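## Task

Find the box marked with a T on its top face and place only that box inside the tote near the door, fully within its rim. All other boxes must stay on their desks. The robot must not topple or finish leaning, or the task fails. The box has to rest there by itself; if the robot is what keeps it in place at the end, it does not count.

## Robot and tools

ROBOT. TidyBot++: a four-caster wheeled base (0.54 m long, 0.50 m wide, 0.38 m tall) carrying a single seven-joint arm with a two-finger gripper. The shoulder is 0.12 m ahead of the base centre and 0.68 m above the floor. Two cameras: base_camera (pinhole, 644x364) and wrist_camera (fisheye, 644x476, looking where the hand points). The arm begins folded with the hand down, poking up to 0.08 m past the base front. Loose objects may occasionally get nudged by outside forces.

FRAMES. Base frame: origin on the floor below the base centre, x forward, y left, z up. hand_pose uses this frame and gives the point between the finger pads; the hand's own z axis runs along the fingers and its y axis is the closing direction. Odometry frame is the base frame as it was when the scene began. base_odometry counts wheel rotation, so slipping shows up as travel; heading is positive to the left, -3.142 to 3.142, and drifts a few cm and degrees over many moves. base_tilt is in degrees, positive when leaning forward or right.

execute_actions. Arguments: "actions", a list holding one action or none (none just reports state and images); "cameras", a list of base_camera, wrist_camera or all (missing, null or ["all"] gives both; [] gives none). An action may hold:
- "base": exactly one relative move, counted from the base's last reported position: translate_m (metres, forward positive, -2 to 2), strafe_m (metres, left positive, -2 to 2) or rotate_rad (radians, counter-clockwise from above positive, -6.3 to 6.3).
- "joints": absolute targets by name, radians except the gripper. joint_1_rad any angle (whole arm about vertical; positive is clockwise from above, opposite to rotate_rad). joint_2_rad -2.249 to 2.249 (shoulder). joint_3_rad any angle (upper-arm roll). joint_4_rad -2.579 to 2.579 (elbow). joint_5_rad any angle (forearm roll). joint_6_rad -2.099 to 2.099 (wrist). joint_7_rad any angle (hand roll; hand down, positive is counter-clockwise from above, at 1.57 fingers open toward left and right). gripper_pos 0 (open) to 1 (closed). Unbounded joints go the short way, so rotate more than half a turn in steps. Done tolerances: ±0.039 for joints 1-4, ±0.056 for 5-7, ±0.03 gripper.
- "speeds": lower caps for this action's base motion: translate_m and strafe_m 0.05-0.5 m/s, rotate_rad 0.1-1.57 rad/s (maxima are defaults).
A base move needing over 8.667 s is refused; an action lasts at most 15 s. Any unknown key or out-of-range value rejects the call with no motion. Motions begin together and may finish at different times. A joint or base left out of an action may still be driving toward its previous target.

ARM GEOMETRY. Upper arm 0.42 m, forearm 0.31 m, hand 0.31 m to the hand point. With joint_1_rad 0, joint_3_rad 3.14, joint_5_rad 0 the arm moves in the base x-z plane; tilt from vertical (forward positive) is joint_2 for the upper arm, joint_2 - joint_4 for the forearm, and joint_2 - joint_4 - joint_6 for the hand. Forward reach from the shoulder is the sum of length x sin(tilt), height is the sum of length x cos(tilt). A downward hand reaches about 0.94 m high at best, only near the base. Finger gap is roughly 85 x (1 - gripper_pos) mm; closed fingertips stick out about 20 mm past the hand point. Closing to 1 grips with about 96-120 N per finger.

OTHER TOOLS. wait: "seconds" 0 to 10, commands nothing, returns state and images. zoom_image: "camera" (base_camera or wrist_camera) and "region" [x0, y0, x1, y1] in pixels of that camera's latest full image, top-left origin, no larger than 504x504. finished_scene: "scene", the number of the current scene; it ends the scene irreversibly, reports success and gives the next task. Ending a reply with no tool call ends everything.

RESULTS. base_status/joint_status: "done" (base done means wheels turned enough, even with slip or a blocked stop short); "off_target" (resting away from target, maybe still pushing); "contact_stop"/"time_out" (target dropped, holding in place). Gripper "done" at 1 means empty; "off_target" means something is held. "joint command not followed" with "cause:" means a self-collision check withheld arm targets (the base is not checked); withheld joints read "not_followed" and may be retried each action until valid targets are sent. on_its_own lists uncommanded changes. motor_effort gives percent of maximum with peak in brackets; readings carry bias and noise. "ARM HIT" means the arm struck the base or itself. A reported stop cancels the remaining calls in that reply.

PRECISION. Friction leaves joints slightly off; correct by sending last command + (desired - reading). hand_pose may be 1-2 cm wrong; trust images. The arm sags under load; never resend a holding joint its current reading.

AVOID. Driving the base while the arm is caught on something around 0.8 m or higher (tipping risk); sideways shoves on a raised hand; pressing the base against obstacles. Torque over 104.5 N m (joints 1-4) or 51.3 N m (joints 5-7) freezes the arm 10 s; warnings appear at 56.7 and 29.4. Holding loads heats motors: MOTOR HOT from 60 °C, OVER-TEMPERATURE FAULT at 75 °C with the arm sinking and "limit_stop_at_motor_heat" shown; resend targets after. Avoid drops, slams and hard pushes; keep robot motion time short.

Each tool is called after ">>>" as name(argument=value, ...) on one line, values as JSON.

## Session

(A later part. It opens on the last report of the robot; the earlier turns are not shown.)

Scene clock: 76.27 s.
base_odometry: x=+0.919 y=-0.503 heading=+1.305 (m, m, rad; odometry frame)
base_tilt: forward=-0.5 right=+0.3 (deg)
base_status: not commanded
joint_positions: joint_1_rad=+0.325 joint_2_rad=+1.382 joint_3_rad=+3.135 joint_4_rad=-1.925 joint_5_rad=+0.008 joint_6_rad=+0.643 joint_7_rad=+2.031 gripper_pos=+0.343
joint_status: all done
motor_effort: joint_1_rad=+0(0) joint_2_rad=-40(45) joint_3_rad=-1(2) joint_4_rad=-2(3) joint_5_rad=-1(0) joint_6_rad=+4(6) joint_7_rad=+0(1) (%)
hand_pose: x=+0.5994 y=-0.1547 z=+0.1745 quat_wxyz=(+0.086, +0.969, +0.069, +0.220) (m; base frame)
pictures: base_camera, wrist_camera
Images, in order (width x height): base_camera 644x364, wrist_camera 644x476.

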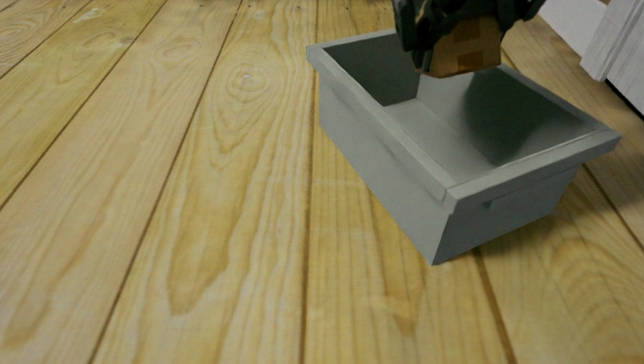

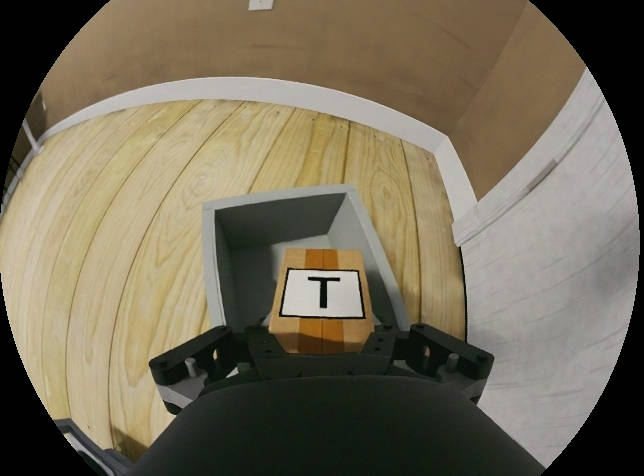

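>>> execute_actions(actions=[{"joints":{"joint_2_rad":1.605,"joint_4_rad":-1.71,"joint_6_rad":0.715}}])

Scene clock: 77.67 s.
base_odometry: x=+0.919 y=-0.503 heading=+1.305 (m, m, rad; odometry frame)
base_tilt: forward=-0.5 right=+0.3 (deg)
base_status: not commanded
joint_positions: joint_1_rad=+0.325 joint_2_rad=+1.605 joint_3_rad=+3.135 joint_4_rad=-1.726 joint_5_rad=+0.008 joint_6_rad=+0.689 joint_7_rad=+2.031 gripper_pos=+0.343
joint_status: all done
motor_effort: joint_1_rad=+0(1) joint_2_rad=-40(43) joint_3_rad=+0(3) joint_4_rad=+0(3) joint_5_rad=+0(1) joint_6_rad=+5(5) joint_7_rad=+0(0) (%)
hand_pose: x=+0.6052 y=-0.1568 z=+0.0858 quat_wxyz=(+0.090, +0.966, +0.068, +0.231) (m; base frame)
pictures: base_camera, wrist_camera
Images, in order (width x height): base_camera 644x364, wrist_camera 644x476.

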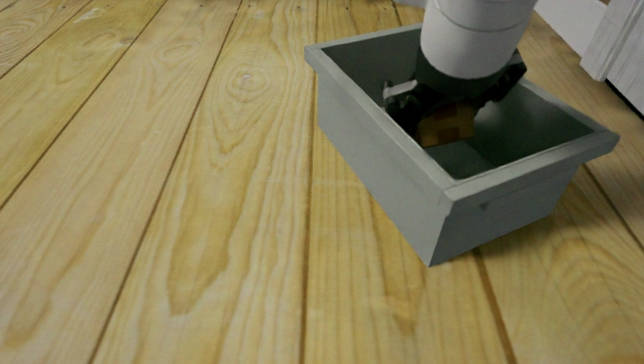

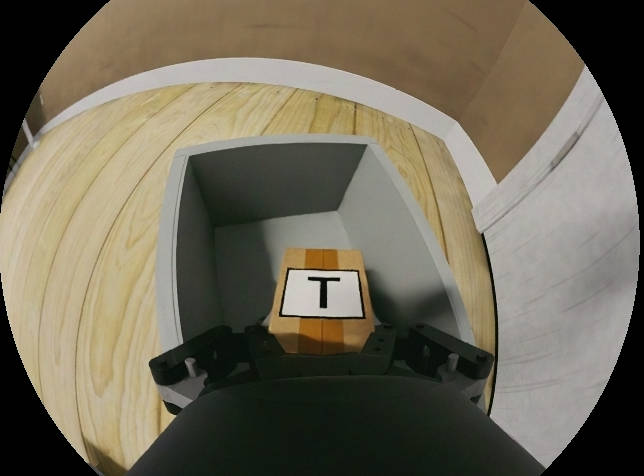

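>>> execute_actions(actions=[{"joints":{"joint_1_rad":0.375,"joint_2_rad":1.65,"joint_4_rad":-1.65}}])

>>> execute_actions(actions=[{"joints":{"gripper_pos":0.15}}], cameras=[])

>>> execute_actions(actions=[{"joints":{"joint_2_rad":1.3,"joint_4_rad":-2.0}}])

Scene clock: 78.77 s.
base_odometry: x=+0.919 y=-0.503 heading=+1.305 (m, m, rad; odometry frame)
base_tilt: forward=-0.5 right=+0.3 (deg)
base_status: not commanded
joint_positions: joint_1_rad=+0.356 joint_2_rad=+1.640 joint_3_rad=+3.135 joint_4_rad=-1.659 joint_5_rad=+0.008 joint_6_rad=+0.689 joint_7_rad=+2.031 gripper_pos=+0.343
joint_status: all done
motor_effort: joint_1_rad=+0(1) joint_2_rad=-41(43) joint_3_rad=-1(2) joint_4_rad=-1(3) joint_5_rad=+0(0) joint_6_rad=+5(5) joint_7_rad=+1(0) (%)
hand_pose: x=+0.6163 y=-0.1778 z=+0.0739 quat_wxyz=(+0.100, +0.963, +0.053, +0.243) (m; base frame)
pictures: base_camera, wrist_camera
Images, in order (width x height): base_camera 644x364, wrist_camera 644x476.

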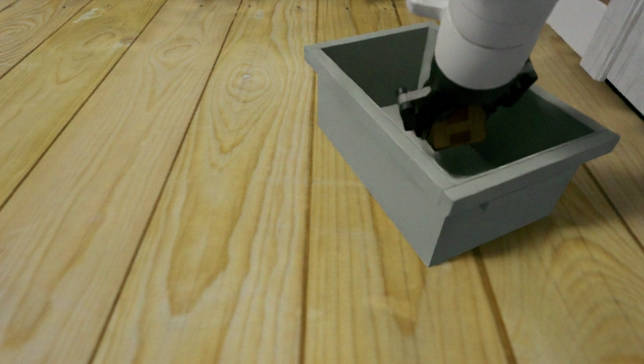

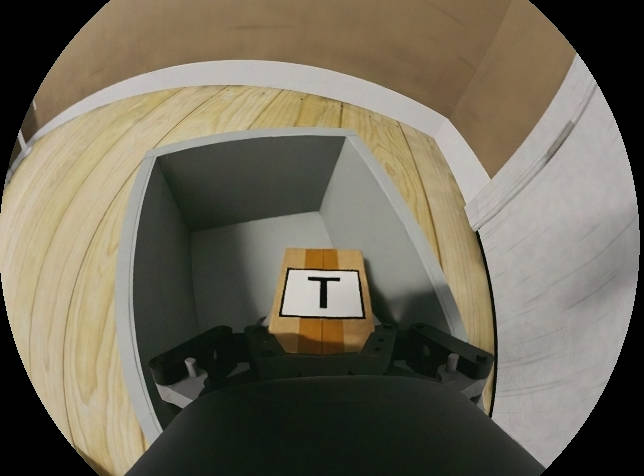

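Scene clock: 79.80 s.
base_odometry: x=+0.919 y=-0.503 heading=+1.305 (m, m, rad; odometry frame)
base_tilt: forward=-0.5 right=+0.3 (deg)
base_status: not commanded
joint_positions: joint_1_rad=+0.356 joint_2_rad=+1.640 joint_3_rad=+3.135 joint_4_rad=-1.659 joint_5_rad=+0.008 joint_6_rad=+0.691 joint_7_rad=+2.031 gripper_pos=+0.150
joint_status: all done
motor_effort: joint_1_rad=+1(1) joint_2_rad=-41(41) joint_3_rad=-1(2) joint_4_rad=-1(1) joint_5_rad=+0(0) joint_6_rad=+4(5) joint_7_rad=+1(1) (%)
hand_pose: x=+0.6167 y=-0.1779 z=+0.0742 quat_wxyz=(+0.100, +0.963, +0.053, +0.244) (m; base frame)
pictures: none
No camera images: the call's "cameras" was empty. Leave "cameras" out to get every camera's image.

Scene clock: 81.30 s.
base_odometry: x=+0.919 y=-0.503 heading=+1.305 (m, m, rad; odometry frame)
base_tilt: forward=-0.5 right=+0.3 (deg)
base_status: not commanded
joint_positions: joint_1_rad=+0.356 joint_2_rad=+1.305 joint_3_rad=+3.135 joint_4_rad=-1.986 joint_5_rad=+0.008 joint_6_rad=+0.694 joint_7_rad=+2.031 gripper_pos=+0.150
joint_status: all done
motor_effort: joint_1_rad=+1(1) joint_2_rad=-39(42) joint_3_rad=-1(2) joint_4_rad=-1(0) joint_5_rad=+0(1) joint_6_rad=+4(5) joint_7_rad=+0(0) (%)
hand_pose: x=+0.6096 y=-0.1752 z=+0.2156 quat_wxyz=(+0.102, +0.962, +0.054, +0.249) (m; base frame)
pictures: base_camera, wrist_camera
Images, in order (width x height): base_camera 644x364, wrist_camera 644x476.

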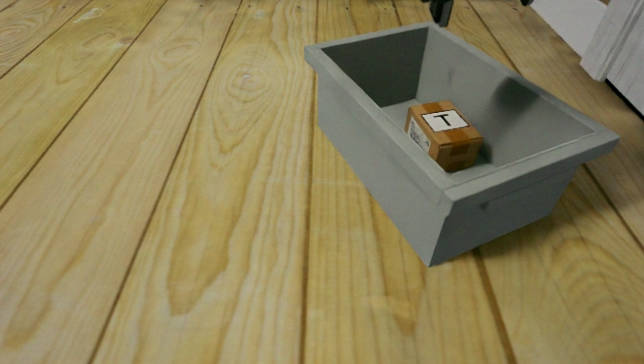

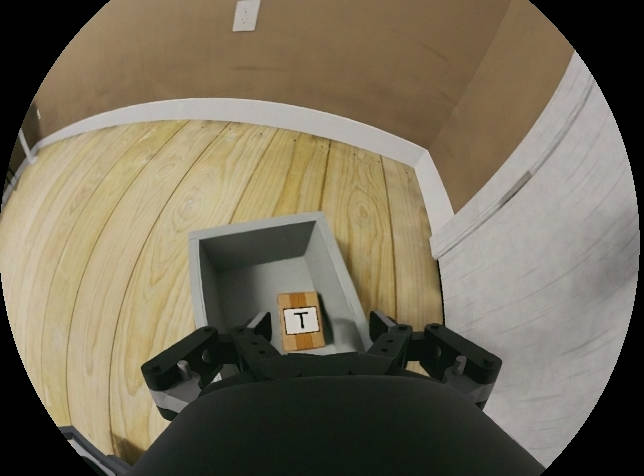

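>>> finished_scene(scene=1)

The scene is finished: the task was done.


## Next scene

Find the box marked with a C on its top face and place only that box inside the tote near the door, fully within its rim. All other boxes must stay on their desks. The robot must not topple or finish leaning, or the task fails. The box has to rest there by itself; if the robot is what keeps it in place at the end, it does not count.

>>> execute_actions(actions=[])

Scene clock: 0.00 s.
base_odometry: x=+0.000 y=+0.000 heading=+0.000 (m, m, rad; odometry frame)
base_tilt: forward=-0.5 right=+0.3 (deg)
base_status: not commanded
joint_positions: joint_1_rad=+0.018 joint_2_rad=-0.307 joint_3_rad=+3.093 joint_4_rad=-2.502 joint_5_rad=-0.013 joint_6_rad=-0.869 joint_7_rad=+1.574 gripper_pos=+0.000
joint_status: not commanded
motor_effort: joint_1_rad=+1 joint_2_rad=-2 joint_3_rad=+0 joint_4_rad=+11 joint_5_rad=+0 joint_6_rad=+0 joint_7_rad=+0 (%)
hand_pose: x=+0.2705 y=+0.0073 z=+0.5886 quat_wxyz=(+0.002, +0.999, +0.012, +0.039) (m; base frame)
pictures: base_camera, wrist_camera
Images, in order (width x height): base_camera 644x364, wrist_camera 644x476.

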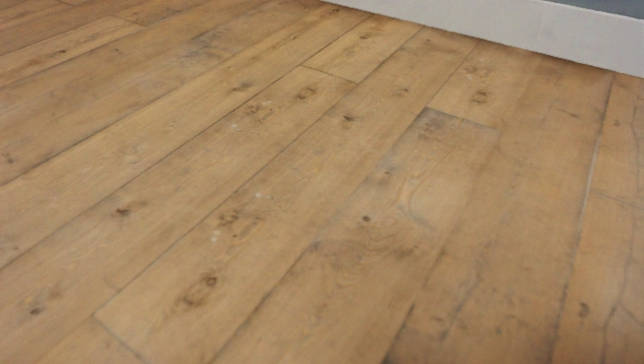

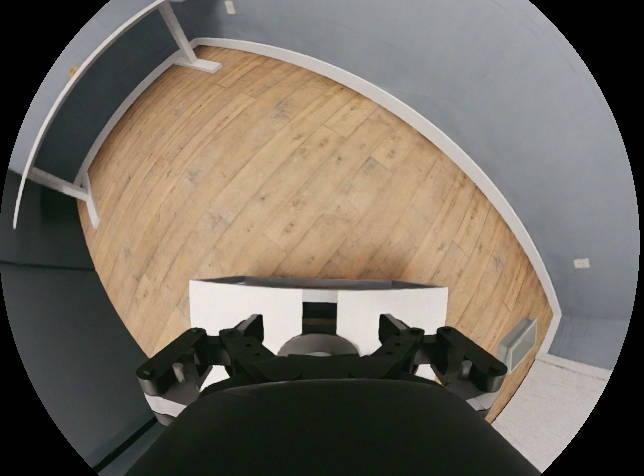

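>>> execute_actions(actions=[{"base":{"rotate_rad":1.04},"joints":{"joint_1_rad":-0.02,"joint_2_rad":0.1,"joint_3_rad":3.155,"joint_4_rad":-0.4,"joint_5_rad":0.02,"joint_6_rad":-1.8}}], cameras=[])

>>> execute_actions(actions=[{"base":{"translate_m":0.8}}])

Scene clock: 3.37 s.
base_odometry: x=+0.000 y=+0.000 heading=+1.039 (m, m, rad; odometry frame)
base_tilt: forward=-0.5 right=+0.3 (deg)
base_status: done
joint_positions: joint_1_rad=+0.007 joint_2_rad=+0.080 joint_3_rad=+3.139 joint_4_rad=-0.410 joint_5_rad=-0.013 joint_6_rad=-1.775 joint_7_rad=+1.574 gripper_pos=+0.000
joint_status: all done
motor_effort: joint_1_rad=+0(1) joint_2_rad=-16(17) joint_3_rad=+0(2) joint_4_rad=+10(16) joint_5_rad=-1(1) joint_6_rad=+7(7) joint_7_rad=+0(0) (%)
hand_pose: x=+0.5400 y=+0.0032 z=+1.1794 quat_wxyz=(-0.004, +0.905, +0.003, +0.424) (m; base frame)
pictures: none
No camera images: the call's "cameras" was empty. Leave "cameras" out to get every camera's image.

Scene clock: 6.33 s.
base_odometry: x=+0.405 y=+0.690 heading=+1.040 (m, m, rad; odometry frame)
base_tilt: forward=-0.5 right=+0.3 (deg)
base_status: done
joint_positions: joint_1_rad=+0.006 joint_2_rad=+0.102 joint_3_rad=+3.139 joint_4_rad=-0.408 joint_5_rad=-0.012 joint_6_rad=-1.778 joint_7_rad=+1.574 gripper_pos=+0.000
joint_status: not commanded
motor_effort: joint_1_rad=+1(0) joint_2_rad=-18(21) joint_3_rad=+0(0) joint_4_rad=+10(11) joint_5_rad=-1(1) joint_6_rad=+7(7) joint_7_rad=+0(1) (%)
hand_pose: x=+0.5499 y=+0.0030 z=+1.1704 quat_wxyz=(-0.003, +0.910, +0.003, +0.414) (m; base frame)
pictures: base_camera, wrist_camera
Images, in order (width x height): base_camera 644x364, wrist_camera 644x476.

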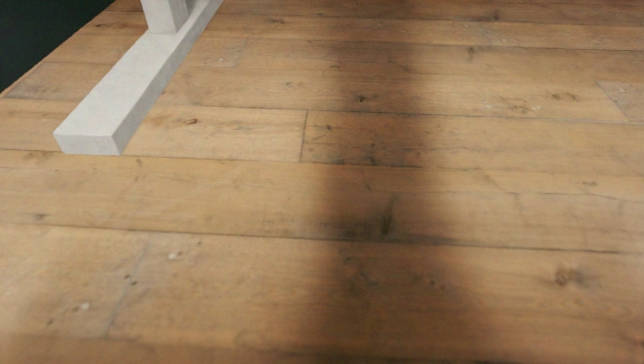

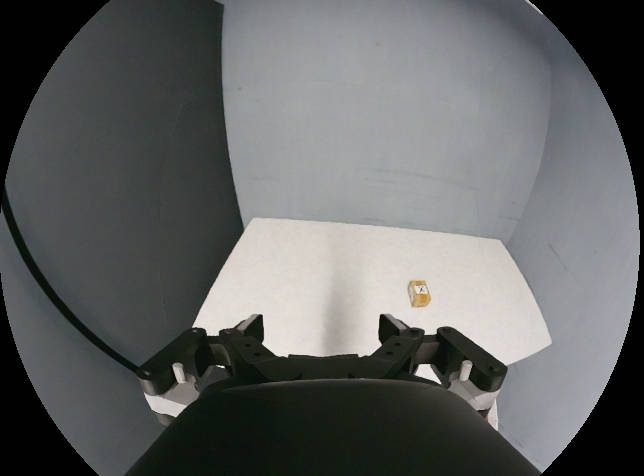

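>>> zoom_image(camera="wrist_camera", region=[395, 272, 445, 315])

Region (395, 272, 445, 315) of wrist_camera's 644x476 image, scaled by 10.080; it fills the top 433 rows of this view, and the rest is white.

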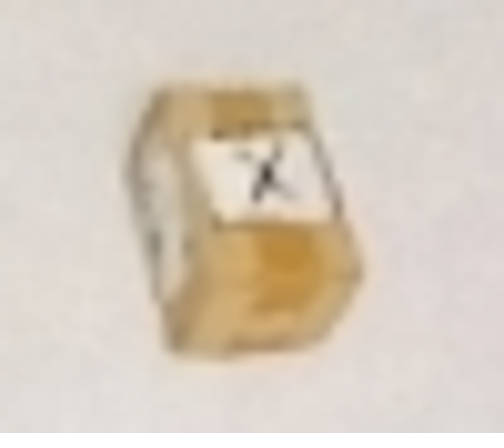

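>>> execute_actions(actions=[{"base":{"translate_m":-1.5},"joints":{"joint_2_rad":-0.6,"joint_4_rad":-1.7,"joint_6_rad":-1.5}}], cameras=[])

>>> execute_actions(actions=[{"base":{"rotate_rad":1.53}}])

Scene clock: 11.20 s.
base_odometry: x=-0.353 y=-0.605 heading=+1.041 (m, m, rad; odometry frame)
base_tilt: forward=-0.5 right=+0.3 (deg)
base_status: done
joint_positions: joint_1_rad=+0.004 joint_2_rad=-0.596 joint_3_rad=+3.141 joint_4_rad=-1.691 joint_5_rad=-0.009 joint_6_rad=-1.525 joint_7_rad=+1.574 gripper_pos=+0.000
joint_status: all done
motor_effort: joint_1_rad=+0(2) joint_2_rad=+3(23) joint_3_rad=+1(2) joint_4_rad=+15(16) joint_5_rad=+0(2) joint_6_rad=+5(6) joint_7_rad=+0(1) (%)
hand_pose: x=+0.3174 y=+0.0035 z=+0.9042 quat_wxyz=(-0.004, +0.966, +0.001, +0.258) (m; base frame)
pictures: none
No camera images: the call's "cameras" was empty. Leave "cameras" out to get every camera's image.

Scene clock: 13.47 s.
base_odometry: x=-0.353 y=-0.605 heading=+2.569 (m, m, rad; odometry frame)
base_tilt: forward=-0.5 right=+0.3 (deg)
base_status: done
joint_positions: joint_1_rad=+0.003 joint_2_rad=-0.596 joint_3_rad=+3.143 joint_4_rad=-1.691 joint_5_rad=-0.009 joint_6_rad=-1.522 joint_7_rad=+1.574 gripper_pos=+0.000
joint_status: not commanded
motor_effort: joint_1_rad=+0(0) joint_2_rad=+4(5) joint_3_rad=+1(2) joint_4_rad=+15(15) joint_5_rad=-1(1) joint_6_rad=+5(4) joint_7_rad=+0(0) (%)
hand_pose: x=+0.3181 y=+0.0030 z=+0.9046 quat_wxyz=(-0.004, +0.966, +0.000, +0.259) (m; base frame)
pictures: base_camera, wrist_camera
Images, in order (width x height): base_camera 644x364, wrist_camera 644x476.

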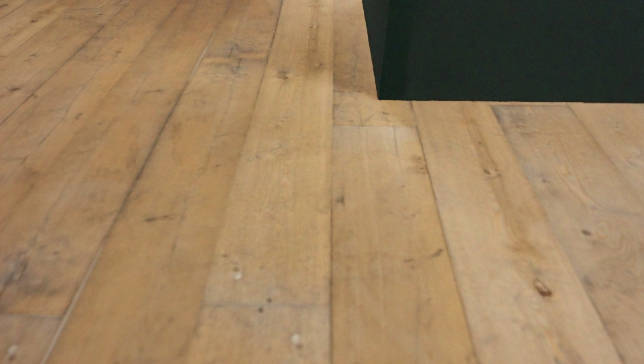

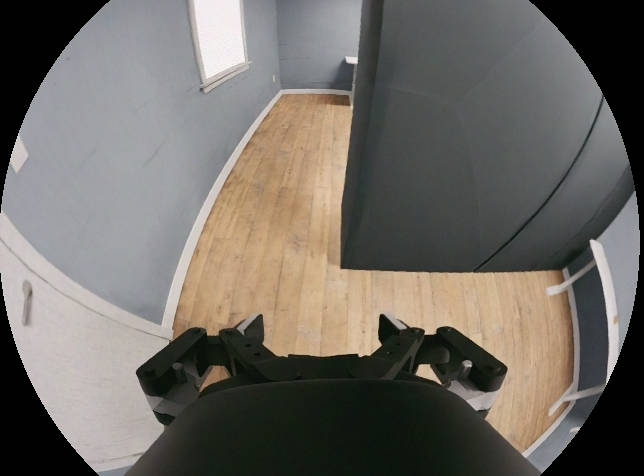

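>>> execute_actions(actions=[{"base":{"translate_m":0.3}}], cameras=[])

>>> execute_actions(actions=[{"base":{"strafe_m":0.27}}], cameras=["base_camera"])

>>> execute_actions(actions=[{"base":{"translate_m":2.0},"joints":{"joint_1_rad":0.4,"joint_2_rad":0.0,"joint_4_rad":-0.4,"joint_6_rad":-1.8}}])

Scene clock: 15.53 s.
base_odometry: x=-0.605 y=-0.443 heading=+2.570 (m, m, rad; odometry frame)
base_tilt: forward=-0.5 right=+0.3 (deg)
base_status: done
joint_positions: joint_1_rad=+0.003 joint_2_rad=-0.594 joint_3_rad=+3.143 joint_4_rad=-1.692 joint_5_rad=-0.009 joint_6_rad=-1.521 joint_7_rad=+1.574 gripper_pos=+0.000
joint_status: not commanded
motor_effort: joint_1_rad=+0(0) joint_2_rad=+5(8) joint_3_rad=+1(0) joint_4_rad=+15(14) joint_5_rad=-1(1) joint_6_rad=+4(5) joint_7_rad=+0(0) (%)
hand_pose: x=+0.3189 y=+0.0030 z=+0.9041 quat_wxyz=(-0.004, +0.966, +0.000, +0.258) (m; base frame)
pictures: none
No camera images: the call's "cameras" was empty. Leave "cameras" out to get every camera's image.

Scene clock: 17.37 s.
base_odometry: x=-0.752 y=-0.670 heading=+2.570 (m, m, rad; odometry frame)
base_tilt: forward=-0.5 right=+0.3 (deg)
base_status: done
joint_positions: joint_1_rad=+0.003 joint_2_rad=-0.594 joint_3_rad=+3.146 joint_4_rad=-1.692 joint_5_rad=-0.008 joint_6_rad=-1.521 joint_7_rad=+1.574 gripper_pos=+0.000
joint_status: not commanded
motor_effort: joint_1_rad=+1(1) joint_2_rad=+5(4) joint_3_rad=+0(1) joint_4_rad=+14(15) joint_5_rad=-1(0) joint_6_rad=+4(5) joint_7_rad=+0(0) (%)
hand_pose: x=+0.3189 y=+0.0019 z=+0.9040 quat_wxyz=(-0.004, +0.966, -0.001, +0.258) (m; base frame)
pictures: base_camera
Images, in order (width x height): base_camera 644x364.

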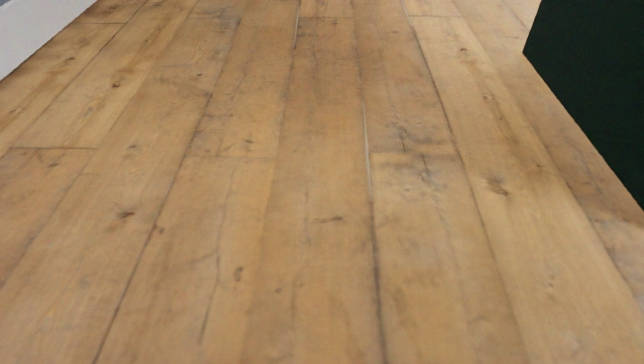

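Scene clock: 22.73 s.
base_odometry: x=-2.435 y=+0.411 heading=+2.570 (m, m, rad; odometry frame)
base_tilt: forward=-0.5 right=+0.3 (deg)
base_status: done
joint_positions: joint_1_rad=+0.374 joint_2_rad=+0.001 joint_3_rad=+3.146 joint_4_rad=-0.410 joint_5_rad=-0.008 joint_6_rad=-1.775 joint_7_rad=+1.574 gripper_pos=+0.000
joint_status: all done
motor_effort: joint_1_rad=+1(0) joint_2_rad=-13(16) joint_3_rad=+0(0) joint_4_rad=+9(16) joint_5_rad=-1(2) joint_6_rad=+7(7) joint_7_rad=+1(0) (%)
hand_pose: x=+0.4737 y=-0.1369 z=+1.2112 quat_wxyz=(+0.084, +0.873, -0.163, +0.452) (m; base frame)
pictures: base_camera, wrist_camera
Images, in order (width x height): base_camera 644x364, wrist_camera 644x476.

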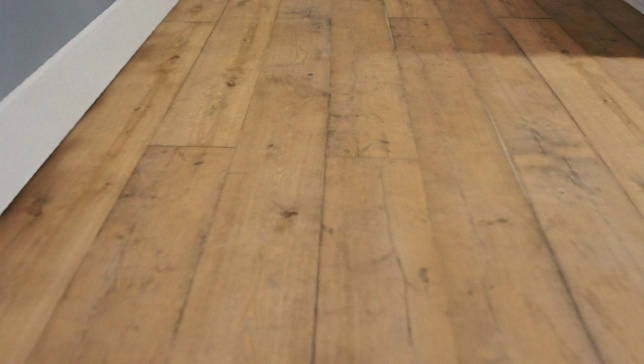

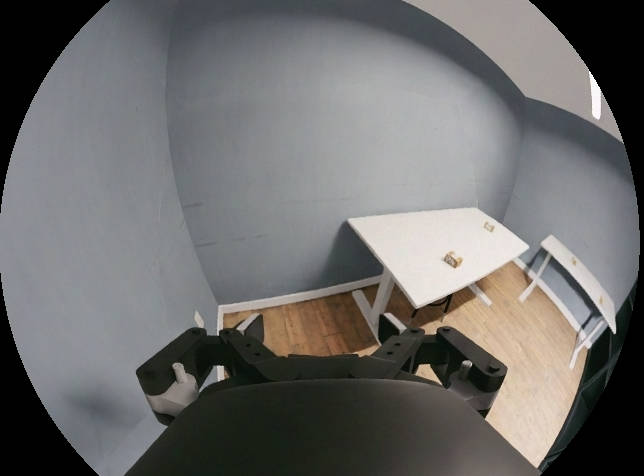

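>>> execute_actions(actions=[{"base":{"strafe_m":-1.25},"joints":{"joint_1_rad":-0.02,"joint_2_rad":0.2,"joint_4_rad":-0.4,"joint_6_rad":-1.9}}])

Scene clock: 26.70 s.
base_odometry: x=-1.759 y=+1.463 heading=+2.571 (m, m, rad; odometry frame)
base_tilt: forward=-0.5 right=+0.3 (deg)
base_status: done
joint_positions: joint_1_rad=+0.002 joint_2_rad=+0.201 joint_3_rad=+3.146 joint_4_rad=-0.407 joint_5_rad=-0.007 joint_6_rad=-1.875 joint_7_rad=+1.574 gripper_pos=+0.000
joint_status: all done
motor_effort: joint_1_rad=+0(3) joint_2_rad=-22(24) joint_3_rad=+0(2) joint_4_rad=+10(11) joint_5_rad=-1(1) joint_6_rad=+5(9) joint_7_rad=+0(1) (%)
hand_pose: x=+0.5734 y=+0.0008 z=+1.1059 quat_wxyz=(-0.001, +0.946, +0.001, +0.323) (m; base frame)
pictures: base_camera, wrist_camera
Images, in order (width x height): base_camera 644x364, wrist_camera 644x476.

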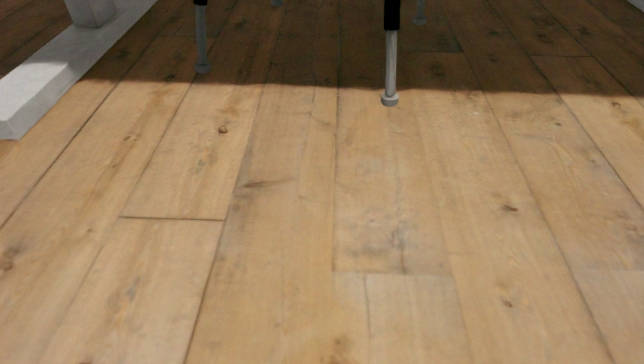

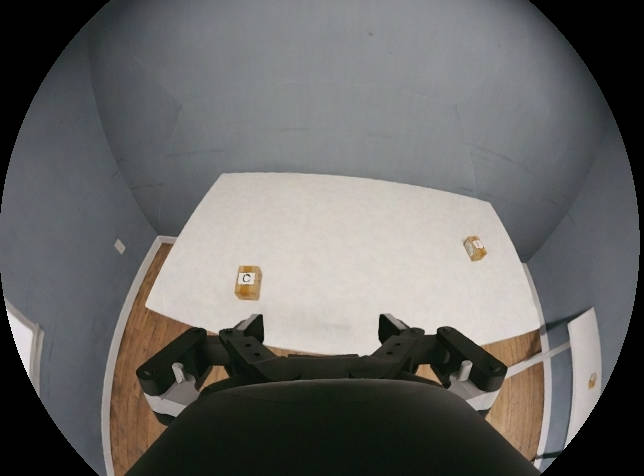

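>>> zoom_image(camera="wrist_camera", region=[220, 255, 276, 311])

>>> zoom_image(camera="wrist_camera", region=[447, 220, 503, 276])

Region (220, 255, 276, 311) of wrist_camera's 644x476 image, scaled by 9.000.

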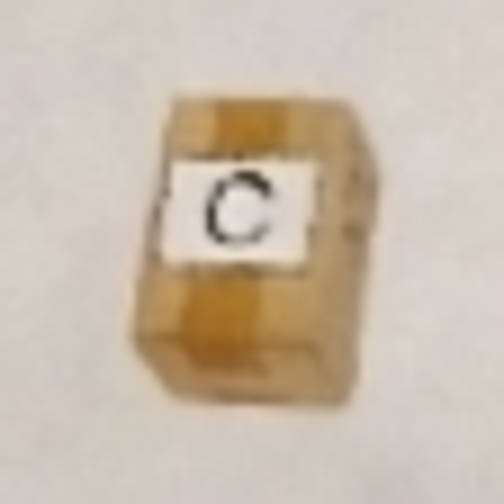

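Region (447, 220, 503, 276) of wrist_camera's 644x476 image, scaled by 9.000.

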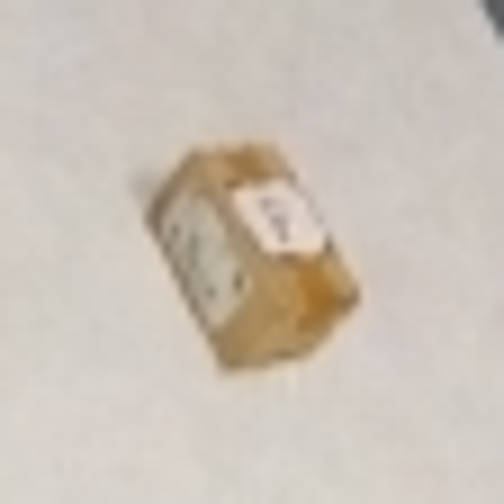

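>>> execute_actions(actions=[{"base":{"strafe_m":0.184},"joints":{"joint_2_rad":0.55,"joint_4_rad":-0.655,"joint_6_rad":-1.58}}], cameras=["wrist_camera"])

Scene clock: 29.17 s.
base_odometry: x=-1.859 y=+1.309 heading=+2.571 (m, m, rad; odometry frame)
base_tilt: forward=-0.5 right=+0.3 (deg)
base_status: done
joint_positions: joint_1_rad=-0.012 joint_2_rad=+0.554 joint_3_rad=+3.147 joint_4_rad=-0.659 joint_5_rad=-0.006 joint_6_rad=-1.603 joint_7_rad=+1.574 gripper_pos=+0.000
joint_status: all done
motor_effort: joint_1_rad=+2(5) joint_2_rad=-40(49) joint_3_rad=+0(2) joint_4_rad=+15(17) joint_5_rad=-1(1) joint_6_rad=+3(6) joint_7_rad=+0(0) (%)
hand_pose: x=+0.7345 y=+0.0081 z=+0.8544 quat_wxyz=(-0.002, +0.987, +0.006, +0.162) (m; base frame)
pictures: wrist_camera
Images, in order (width x height): wrist_camera 644x476.

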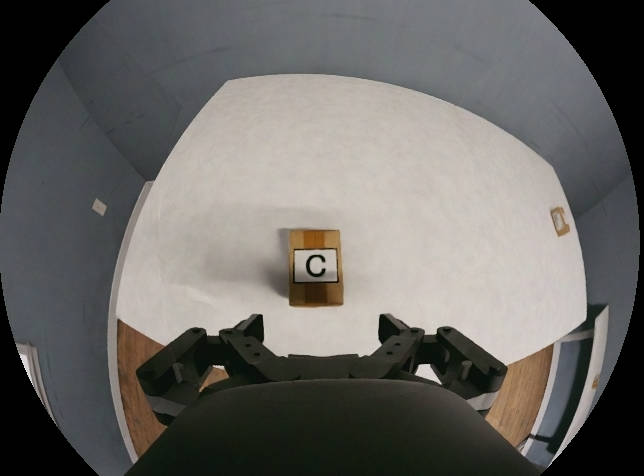

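>>> execute_actions(actions=[{"joints":{"joint_1_rad":-0.04,"joint_2_rad":0.672,"joint_4_rad":-0.79,"joint_6_rad":-1.318}}], cameras=["wrist_camera"])

Scene clock: 30.87 s.
base_odometry: x=-1.859 y=+1.309 heading=+2.571 (m, m, rad; odometry frame)
base_tilt: forward=-0.5 right=+0.3 (deg)
base_status: not commanded
joint_positions: joint_1_rad=-0.015 joint_2_rad=+0.679 joint_3_rad=+3.147 joint_4_rad=-0.788 joint_5_rad=-0.006 joint_6_rad=-1.337 joint_7_rad=+1.574 gripper_pos=+0.000
joint_status: all done
motor_effort: joint_1_rad=+0(0) joint_2_rad=-45(51) joint_3_rad=-1(1) joint_4_rad=+15(17) joint_5_rad=-1(1) joint_6_rad=+3(3) joint_7_rad=+1(0) (%)
hand_pose: x=+0.7988 y=+0.0106 z=+0.7480 quat_wxyz=(-0.002, +0.986, +0.007, +0.168) (m; base frame)
pictures: wrist_camera
Images, in order (width x height): wrist_camera 644x476.

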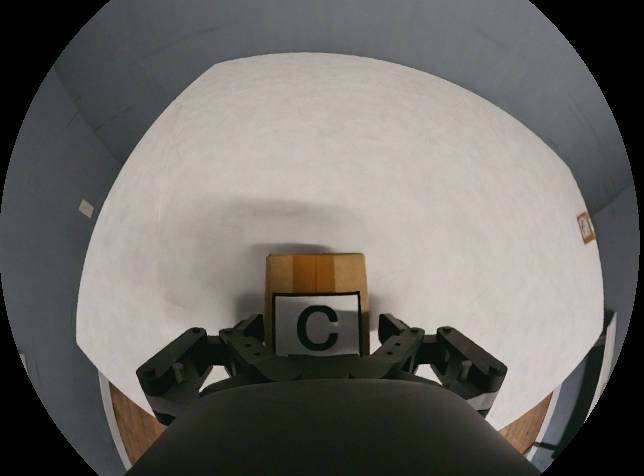

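>>> execute_actions(actions=[{"joints":{"gripper_pos":1}}], cameras=[])

>>> execute_actions(actions=[{"joints":{"joint_2_rad":0.4}}], cameras=["wrist_camera"])

>>> execute_actions(actions=[{"base":{"strafe_m":1.0},"joints":{"joint_1_rad":0.02,"joint_2_rad":-0.4,"joint_4_rad":-1.3}}], cameras=["base_camera"])

Scene clock: 32.33 s.
base_odometry: x=-1.859 y=+1.309 heading=+2.571 (m, m, rad; odometry frame)
base_tilt: forward=-0.5 right=+0.3 (deg)
base_status: not commanded
joint_positions: joint_1_rad=-0.016 joint_2_rad=+0.676 joint_3_rad=+3.147 joint_4_rad=-0.789 joint_5_rad=-0.006 joint_6_rad=-1.337 joint_7_rad=+1.574 gripper_pos=+0.340
joint_status: gripper_pos off_target (ended at +0.340, target +1.000)
motor_effort: joint_1_rad=+0(2) joint_2_rad=-47(48) joint_3_rad=-1(0) joint_4_rad=+16(15) joint_5_rad=+0(0) joint_6_rad=+3(3) joint_7_rad=+0(1) (%)
hand_pose: x=+0.7986 y=+0.0112 z=+0.7494 quat_wxyz=(-0.002, +0.986, +0.007, +0.169) (m; base frame)
pictures: none
No camera images: the call's "cameras" was empty. Leave "cameras" out to get every camera's image.

Scene clock: 34.00 s.
base_odometry: x=-1.859 y=+1.309 heading=+2.571 (m, m, rad; odometry frame)
base_tilt: forward=-0.5 right=+0.3 (deg)
base_status: not commanded
joint_positions: joint_1_rad=-0.016 joint_2_rad=+0.400 joint_3_rad=+3.147 joint_4_rad=-0.791 joint_5_rad=-0.006 joint_6_rad=-1.337 joint_7_rad=+1.574 gripper_pos=+0.340
joint_status: all done
motor_effort: joint_1_rad=+0(0) joint_2_rad=-38(51) joint_3_rad=+0(1) joint_4_rad=+17(17) joint_5_rad=-1(0) joint_6_rad=+6(6) joint_7_rad=+0(0) (%)
hand_pose: x=+0.7542 y=+0.0105 z=+0.9315 quat_wxyz=(-0.003, +0.953, +0.007, +0.302) (m; base frame)
pictures: wrist_camera
Images, in order (width x height): wrist_camera 644x476.

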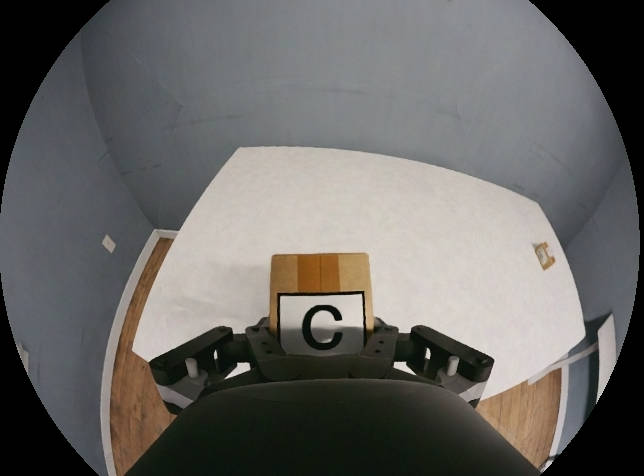

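Scene clock: 37.37 s.
base_odometry: x=-2.400 y=+0.467 heading=+2.571 (m, m, rad; odometry frame)
base_tilt: forward=-0.5 right=+0.3 (deg)
base_status: done
joint_positions: joint_1_rad=-0.006 joint_2_rad=-0.391 joint_3_rad=+3.149 joint_4_rad=-1.292 joint_5_rad=-0.006 joint_6_rad=-1.337 joint_7_rad=+1.574 gripper_pos=+0.340
joint_status: all done
motor_effort: joint_1_rad=+1(3) joint_2_rad=-4(40) joint_3_rad=+1(1) joint_4_rad=+15(18) joint_5_rad=+0(2) joint_6_rad=+8(8) joint_7_rad=+0(0) (%)
hand_pose: x=+0.4497 y=+0.0014 z=+1.0734 quat_wxyz=(-0.003, +0.900, +0.001, +0.437) (m; base frame)
pictures: base_camera
Images, in order (width x height): base_camera 644x364.

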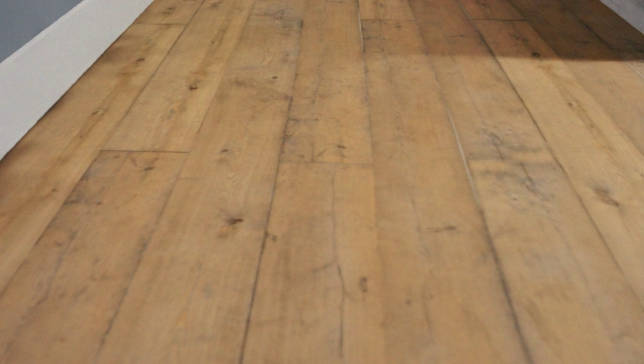

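>>> execute_actions(actions=[{"base":{"rotate_rad":-3.2},"joints":{"joint_4_rad":-1.9,"joint_6_rad":-1.0}}])

Scene clock: 40.93 s.
base_odometry: x=-2.400 y=+0.467 heading=-0.628 (m, m, rad; odometry frame)
base_tilt: forward=-0.5 right=+0.3 (deg)
base_status: done
joint_positions: joint_1_rad=-0.002 joint_2_rad=-0.391 joint_3_rad=+3.149 joint_4_rad=-1.894 joint_5_rad=-0.006 joint_6_rad=-1.024 joint_7_rad=+1.574 gripper_pos=+0.340
joint_status: all done
motor_effort: joint_1_rad=+1(2) joint_2_rad=-6(9) joint_3_rad=+0(2) joint_4_rad=+18(19) joint_5_rad=+0(0) joint_6_rad=+6(8) joint_7_rad=+0(0) (%)
hand_pose: x=+0.4519 y=+0.0005 z=+0.8378 quat_wxyz=(-0.003, +0.953, -0.002, +0.303) (m; base frame)
pictures: base_camera, wrist_camera
Images, in order (width x height): base_camera 644x364, wrist_camera 644x476.

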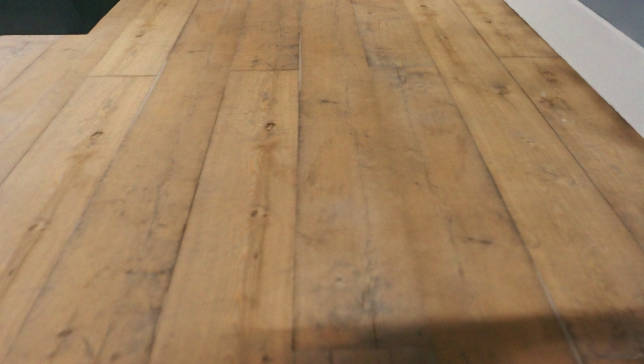

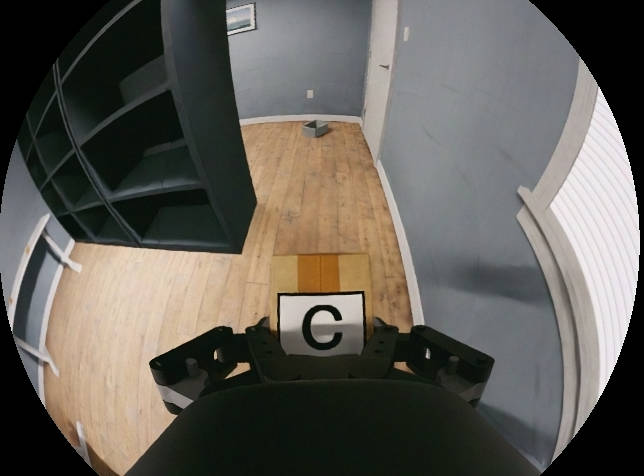

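>>> execute_actions(actions=[{"base":{"translate_m":2.0},"joints":{"joint_2_rad":1.01,"joint_4_rad":-2.17,"joint_6_rad":0.4}}])

Scene clock: 46.50 s.
base_odometry: x=-0.783 y=-0.710 heading=-0.628 (m, m, rad; odometry frame)
base_tilt: forward=-0.5 right=+0.3 (deg)
base_status: done
joint_positions: joint_1_rad=-0.001 joint_2_rad=+1.007 joint_3_rad=+3.149 joint_4_rad=-2.161 joint_5_rad=-0.006 joint_6_rad=+0.377 joint_7_rad=+1.574 gripper_pos=+0.340
joint_status: all done
motor_effort: joint_1_rad=+2(0) joint_2_rad=-36(37) joint_3_rad=-1(1) joint_4_rad=+0(17) joint_5_rad=+0(1) joint_6_rad=+3(6) joint_7_rad=+1(0) (%)
hand_pose: x=+0.5733 y=-0.0031 z=+0.3002 quat_wxyz=(+0.004, +0.985, -0.002, +0.175) (m; base frame)
pictures: base_camera, wrist_camera
Images, in order (width x height): base_camera 644x364, wrist_camera 644x476.

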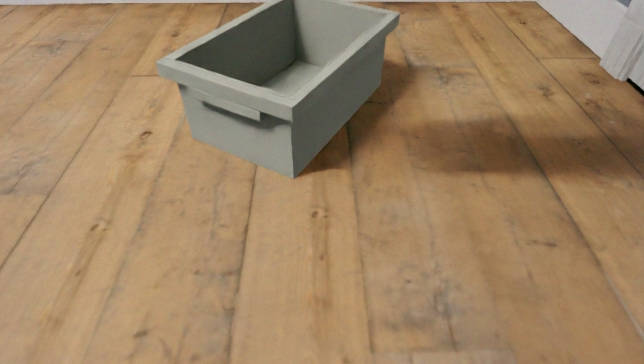

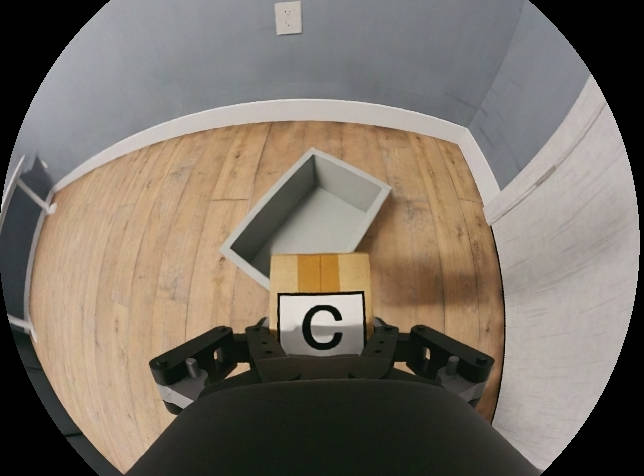

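>>> execute_actions(actions=[{"base":{"translate_m":0.17},"joints":{"joint_1_rad":-0.08,"joint_2_rad":1.255,"joint_4_rad":-2.01,"joint_6_rad":0.505,"joint_7_rad":0.98}}])

Scene clock: 48.40 s.
base_odometry: x=-0.645 y=-0.811 heading=-0.629 (m, m, rad; odometry frame)
base_tilt: forward=-0.5 right=+0.3 (deg)
base_status: done
joint_positions: joint_1_rad=-0.059 joint_2_rad=+1.250 joint_3_rad=+3.149 joint_4_rad=-2.013 joint_5_rad=-0.006 joint_6_rad=+0.482 joint_7_rad=+1.000 gripper_pos=+0.340
joint_status: all done
motor_effort: joint_1_rad=+1(1) joint_2_rad=-39(41) joint_3_rad=-1(1) joint_4_rad=-2(2) joint_5_rad=-1(0) joint_6_rad=+3(4) joint_7_rad=+1(1) (%)
hand_pose: x=+0.5894 y=+0.0234 z=+0.2109 quat_wxyz=(-0.051, +0.951, -0.252, +0.172) (m; base frame)
pictures: base_camera, wrist_camera
Images, in order (width x height): base_camera 644x364, wrist_camera 644x476.

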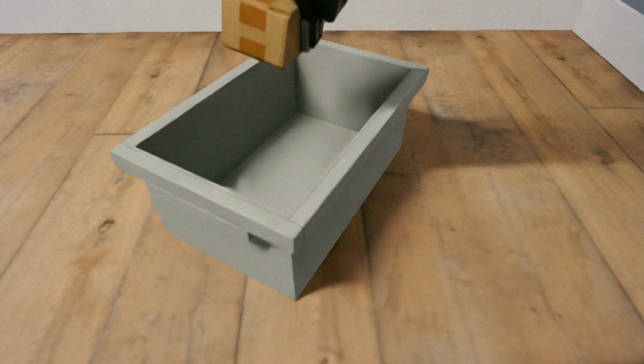

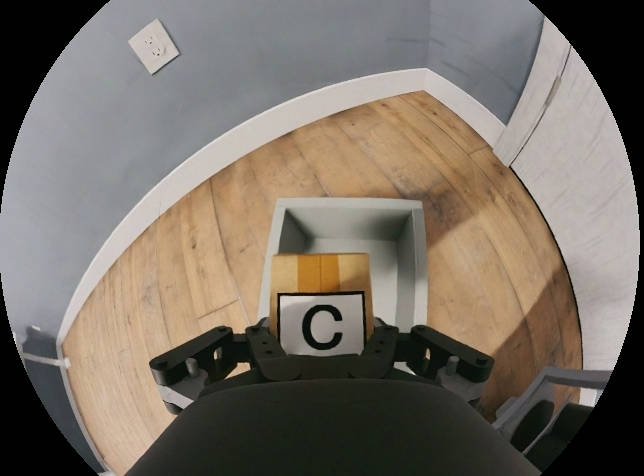

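>>> execute_actions(actions=[{"joints":{"joint_2_rad":1.595,"joint_4_rad":-1.662,"joint_6_rad":0.4}}])

Scene clock: 50.03 s.
base_odometry: x=-0.645 y=-0.811 heading=-0.629 (m, m, rad; odometry frame)
base_tilt: forward=-0.5 right=+0.3 (deg)
base_status: not commanded
joint_positions: joint_1_rad=-0.059 joint_2_rad=+1.600 joint_3_rad=+3.149 joint_4_rad=-1.676 joint_5_rad=-0.006 joint_6_rad=+0.419 joint_7_rad=+1.000 gripper_pos=+0.340
joint_status: all done
motor_effort: joint_1_rad=+1(2) joint_2_rad=-40(43) joint_3_rad=-1(1) joint_4_rad=-2(3) joint_5_rad=-1(0) joint_6_rad=+3(4) joint_7_rad=+0(0) (%)
hand_pose: x=+0.5848 y=+0.0231 z=+0.0593 quat_wxyz=(-0.040, +0.957, -0.252, +0.137) (m; base frame)
pictures: base_camera, wrist_camera
Images, in order (width x height): base_camera 644x364, wrist_camera 644x476.

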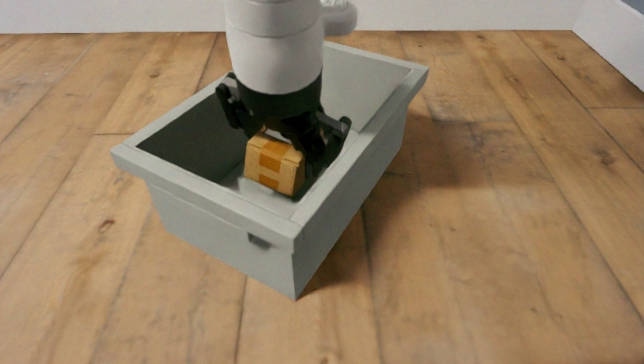

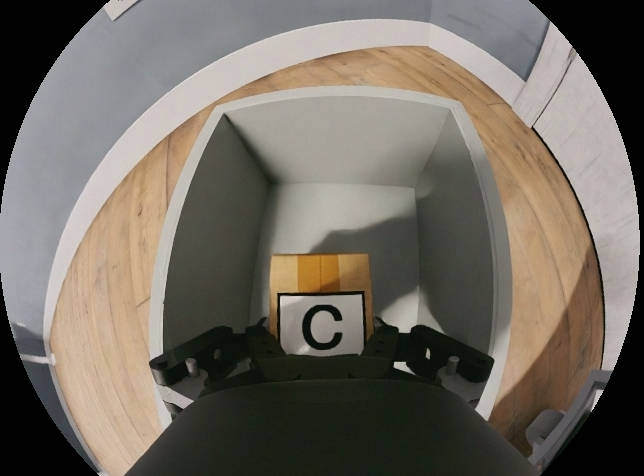

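>>> execute_actions(actions=[{"joints":{"gripper_pos":0.15}}], cameras=[])

>>> execute_actions(actions=[{"joints":{"joint_2_rad":1.25,"joint_4_rad":-2.02}}])

Scene clock: 51.17 s.
base_odometry: x=-0.645 y=-0.811 heading=-0.629 (m, m, rad; odometry frame)
base_tilt: forward=-0.5 right=+0.3 (deg)
base_status: not commanded
joint_positions: joint_1_rad=-0.059 joint_2_rad=+1.600 joint_3_rad=+3.149 joint_4_rad=-1.675 joint_5_rad=-0.006 joint_6_rad=+0.419 joint_7_rad=+1.000 gripper_pos=+0.150
joint_status: all done
motor_effort: joint_1_rad=+0(1) joint_2_rad=-39(40) joint_3_rad=+0(0) joint_4_rad=-3(3) joint_5_rad=-1(0) joint_6_rad=+2(2) joint_7_rad=+0(0) (%)
hand_pose: x=+0.5854 y=+0.0232 z=+0.0594 quat_wxyz=(-0.040, +0.957, -0.252, +0.137) (m; base frame)
pictures: none
No camera images: the call's "cameras" was empty. Leave "cameras" out to get every camera's image.

Scene clock: 52.67 s.
base_odometry: x=-0.645 y=-0.811 heading=-0.629 (m, m, rad; odometry frame)
base_tilt: forward=-0.5 right=+0.3 (deg)
base_status: not commanded
joint_positions: joint_1_rad=-0.059 joint_2_rad=+1.256 joint_3_rad=+3.149 joint_4_rad=-2.010 joint_5_rad=-0.006 joint_6_rad=+0.419 joint_7_rad=+1.000 gripper_pos=+0.150
joint_status: all done
motor_effort: joint_1_rad=+0(1) joint_2_rad=-37(42) joint_3_rad=-2(0) joint_4_rad=-2(3) joint_5_rad=+0(1) joint_6_rad=+3(3) joint_7_rad=+0(0) (%)
hand_pose: x=+0.5701 y=+0.0224 z=+0.2020 quat_wxyz=(-0.041, +0.956, -0.254, +0.141) (m; base frame)
pictures: base_camera, wrist_camera
Images, in order (width x height): base_camera 644x364, wrist_camera 644x476.

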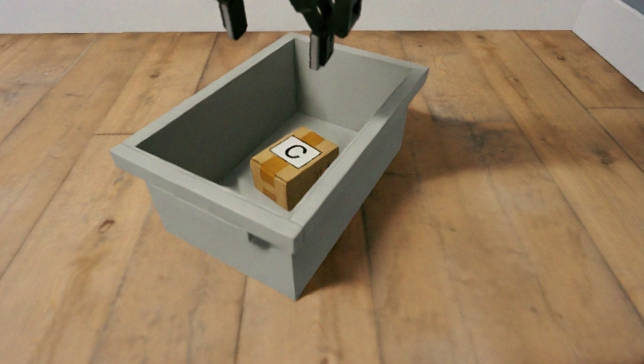

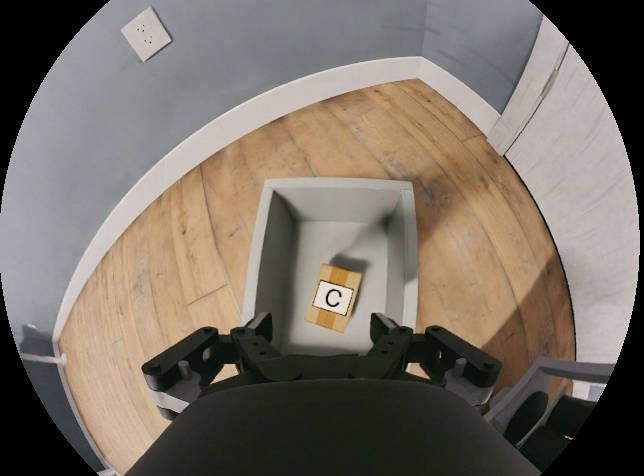

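>>> finished_scene(scene=2)

The scene is finished: the task was done.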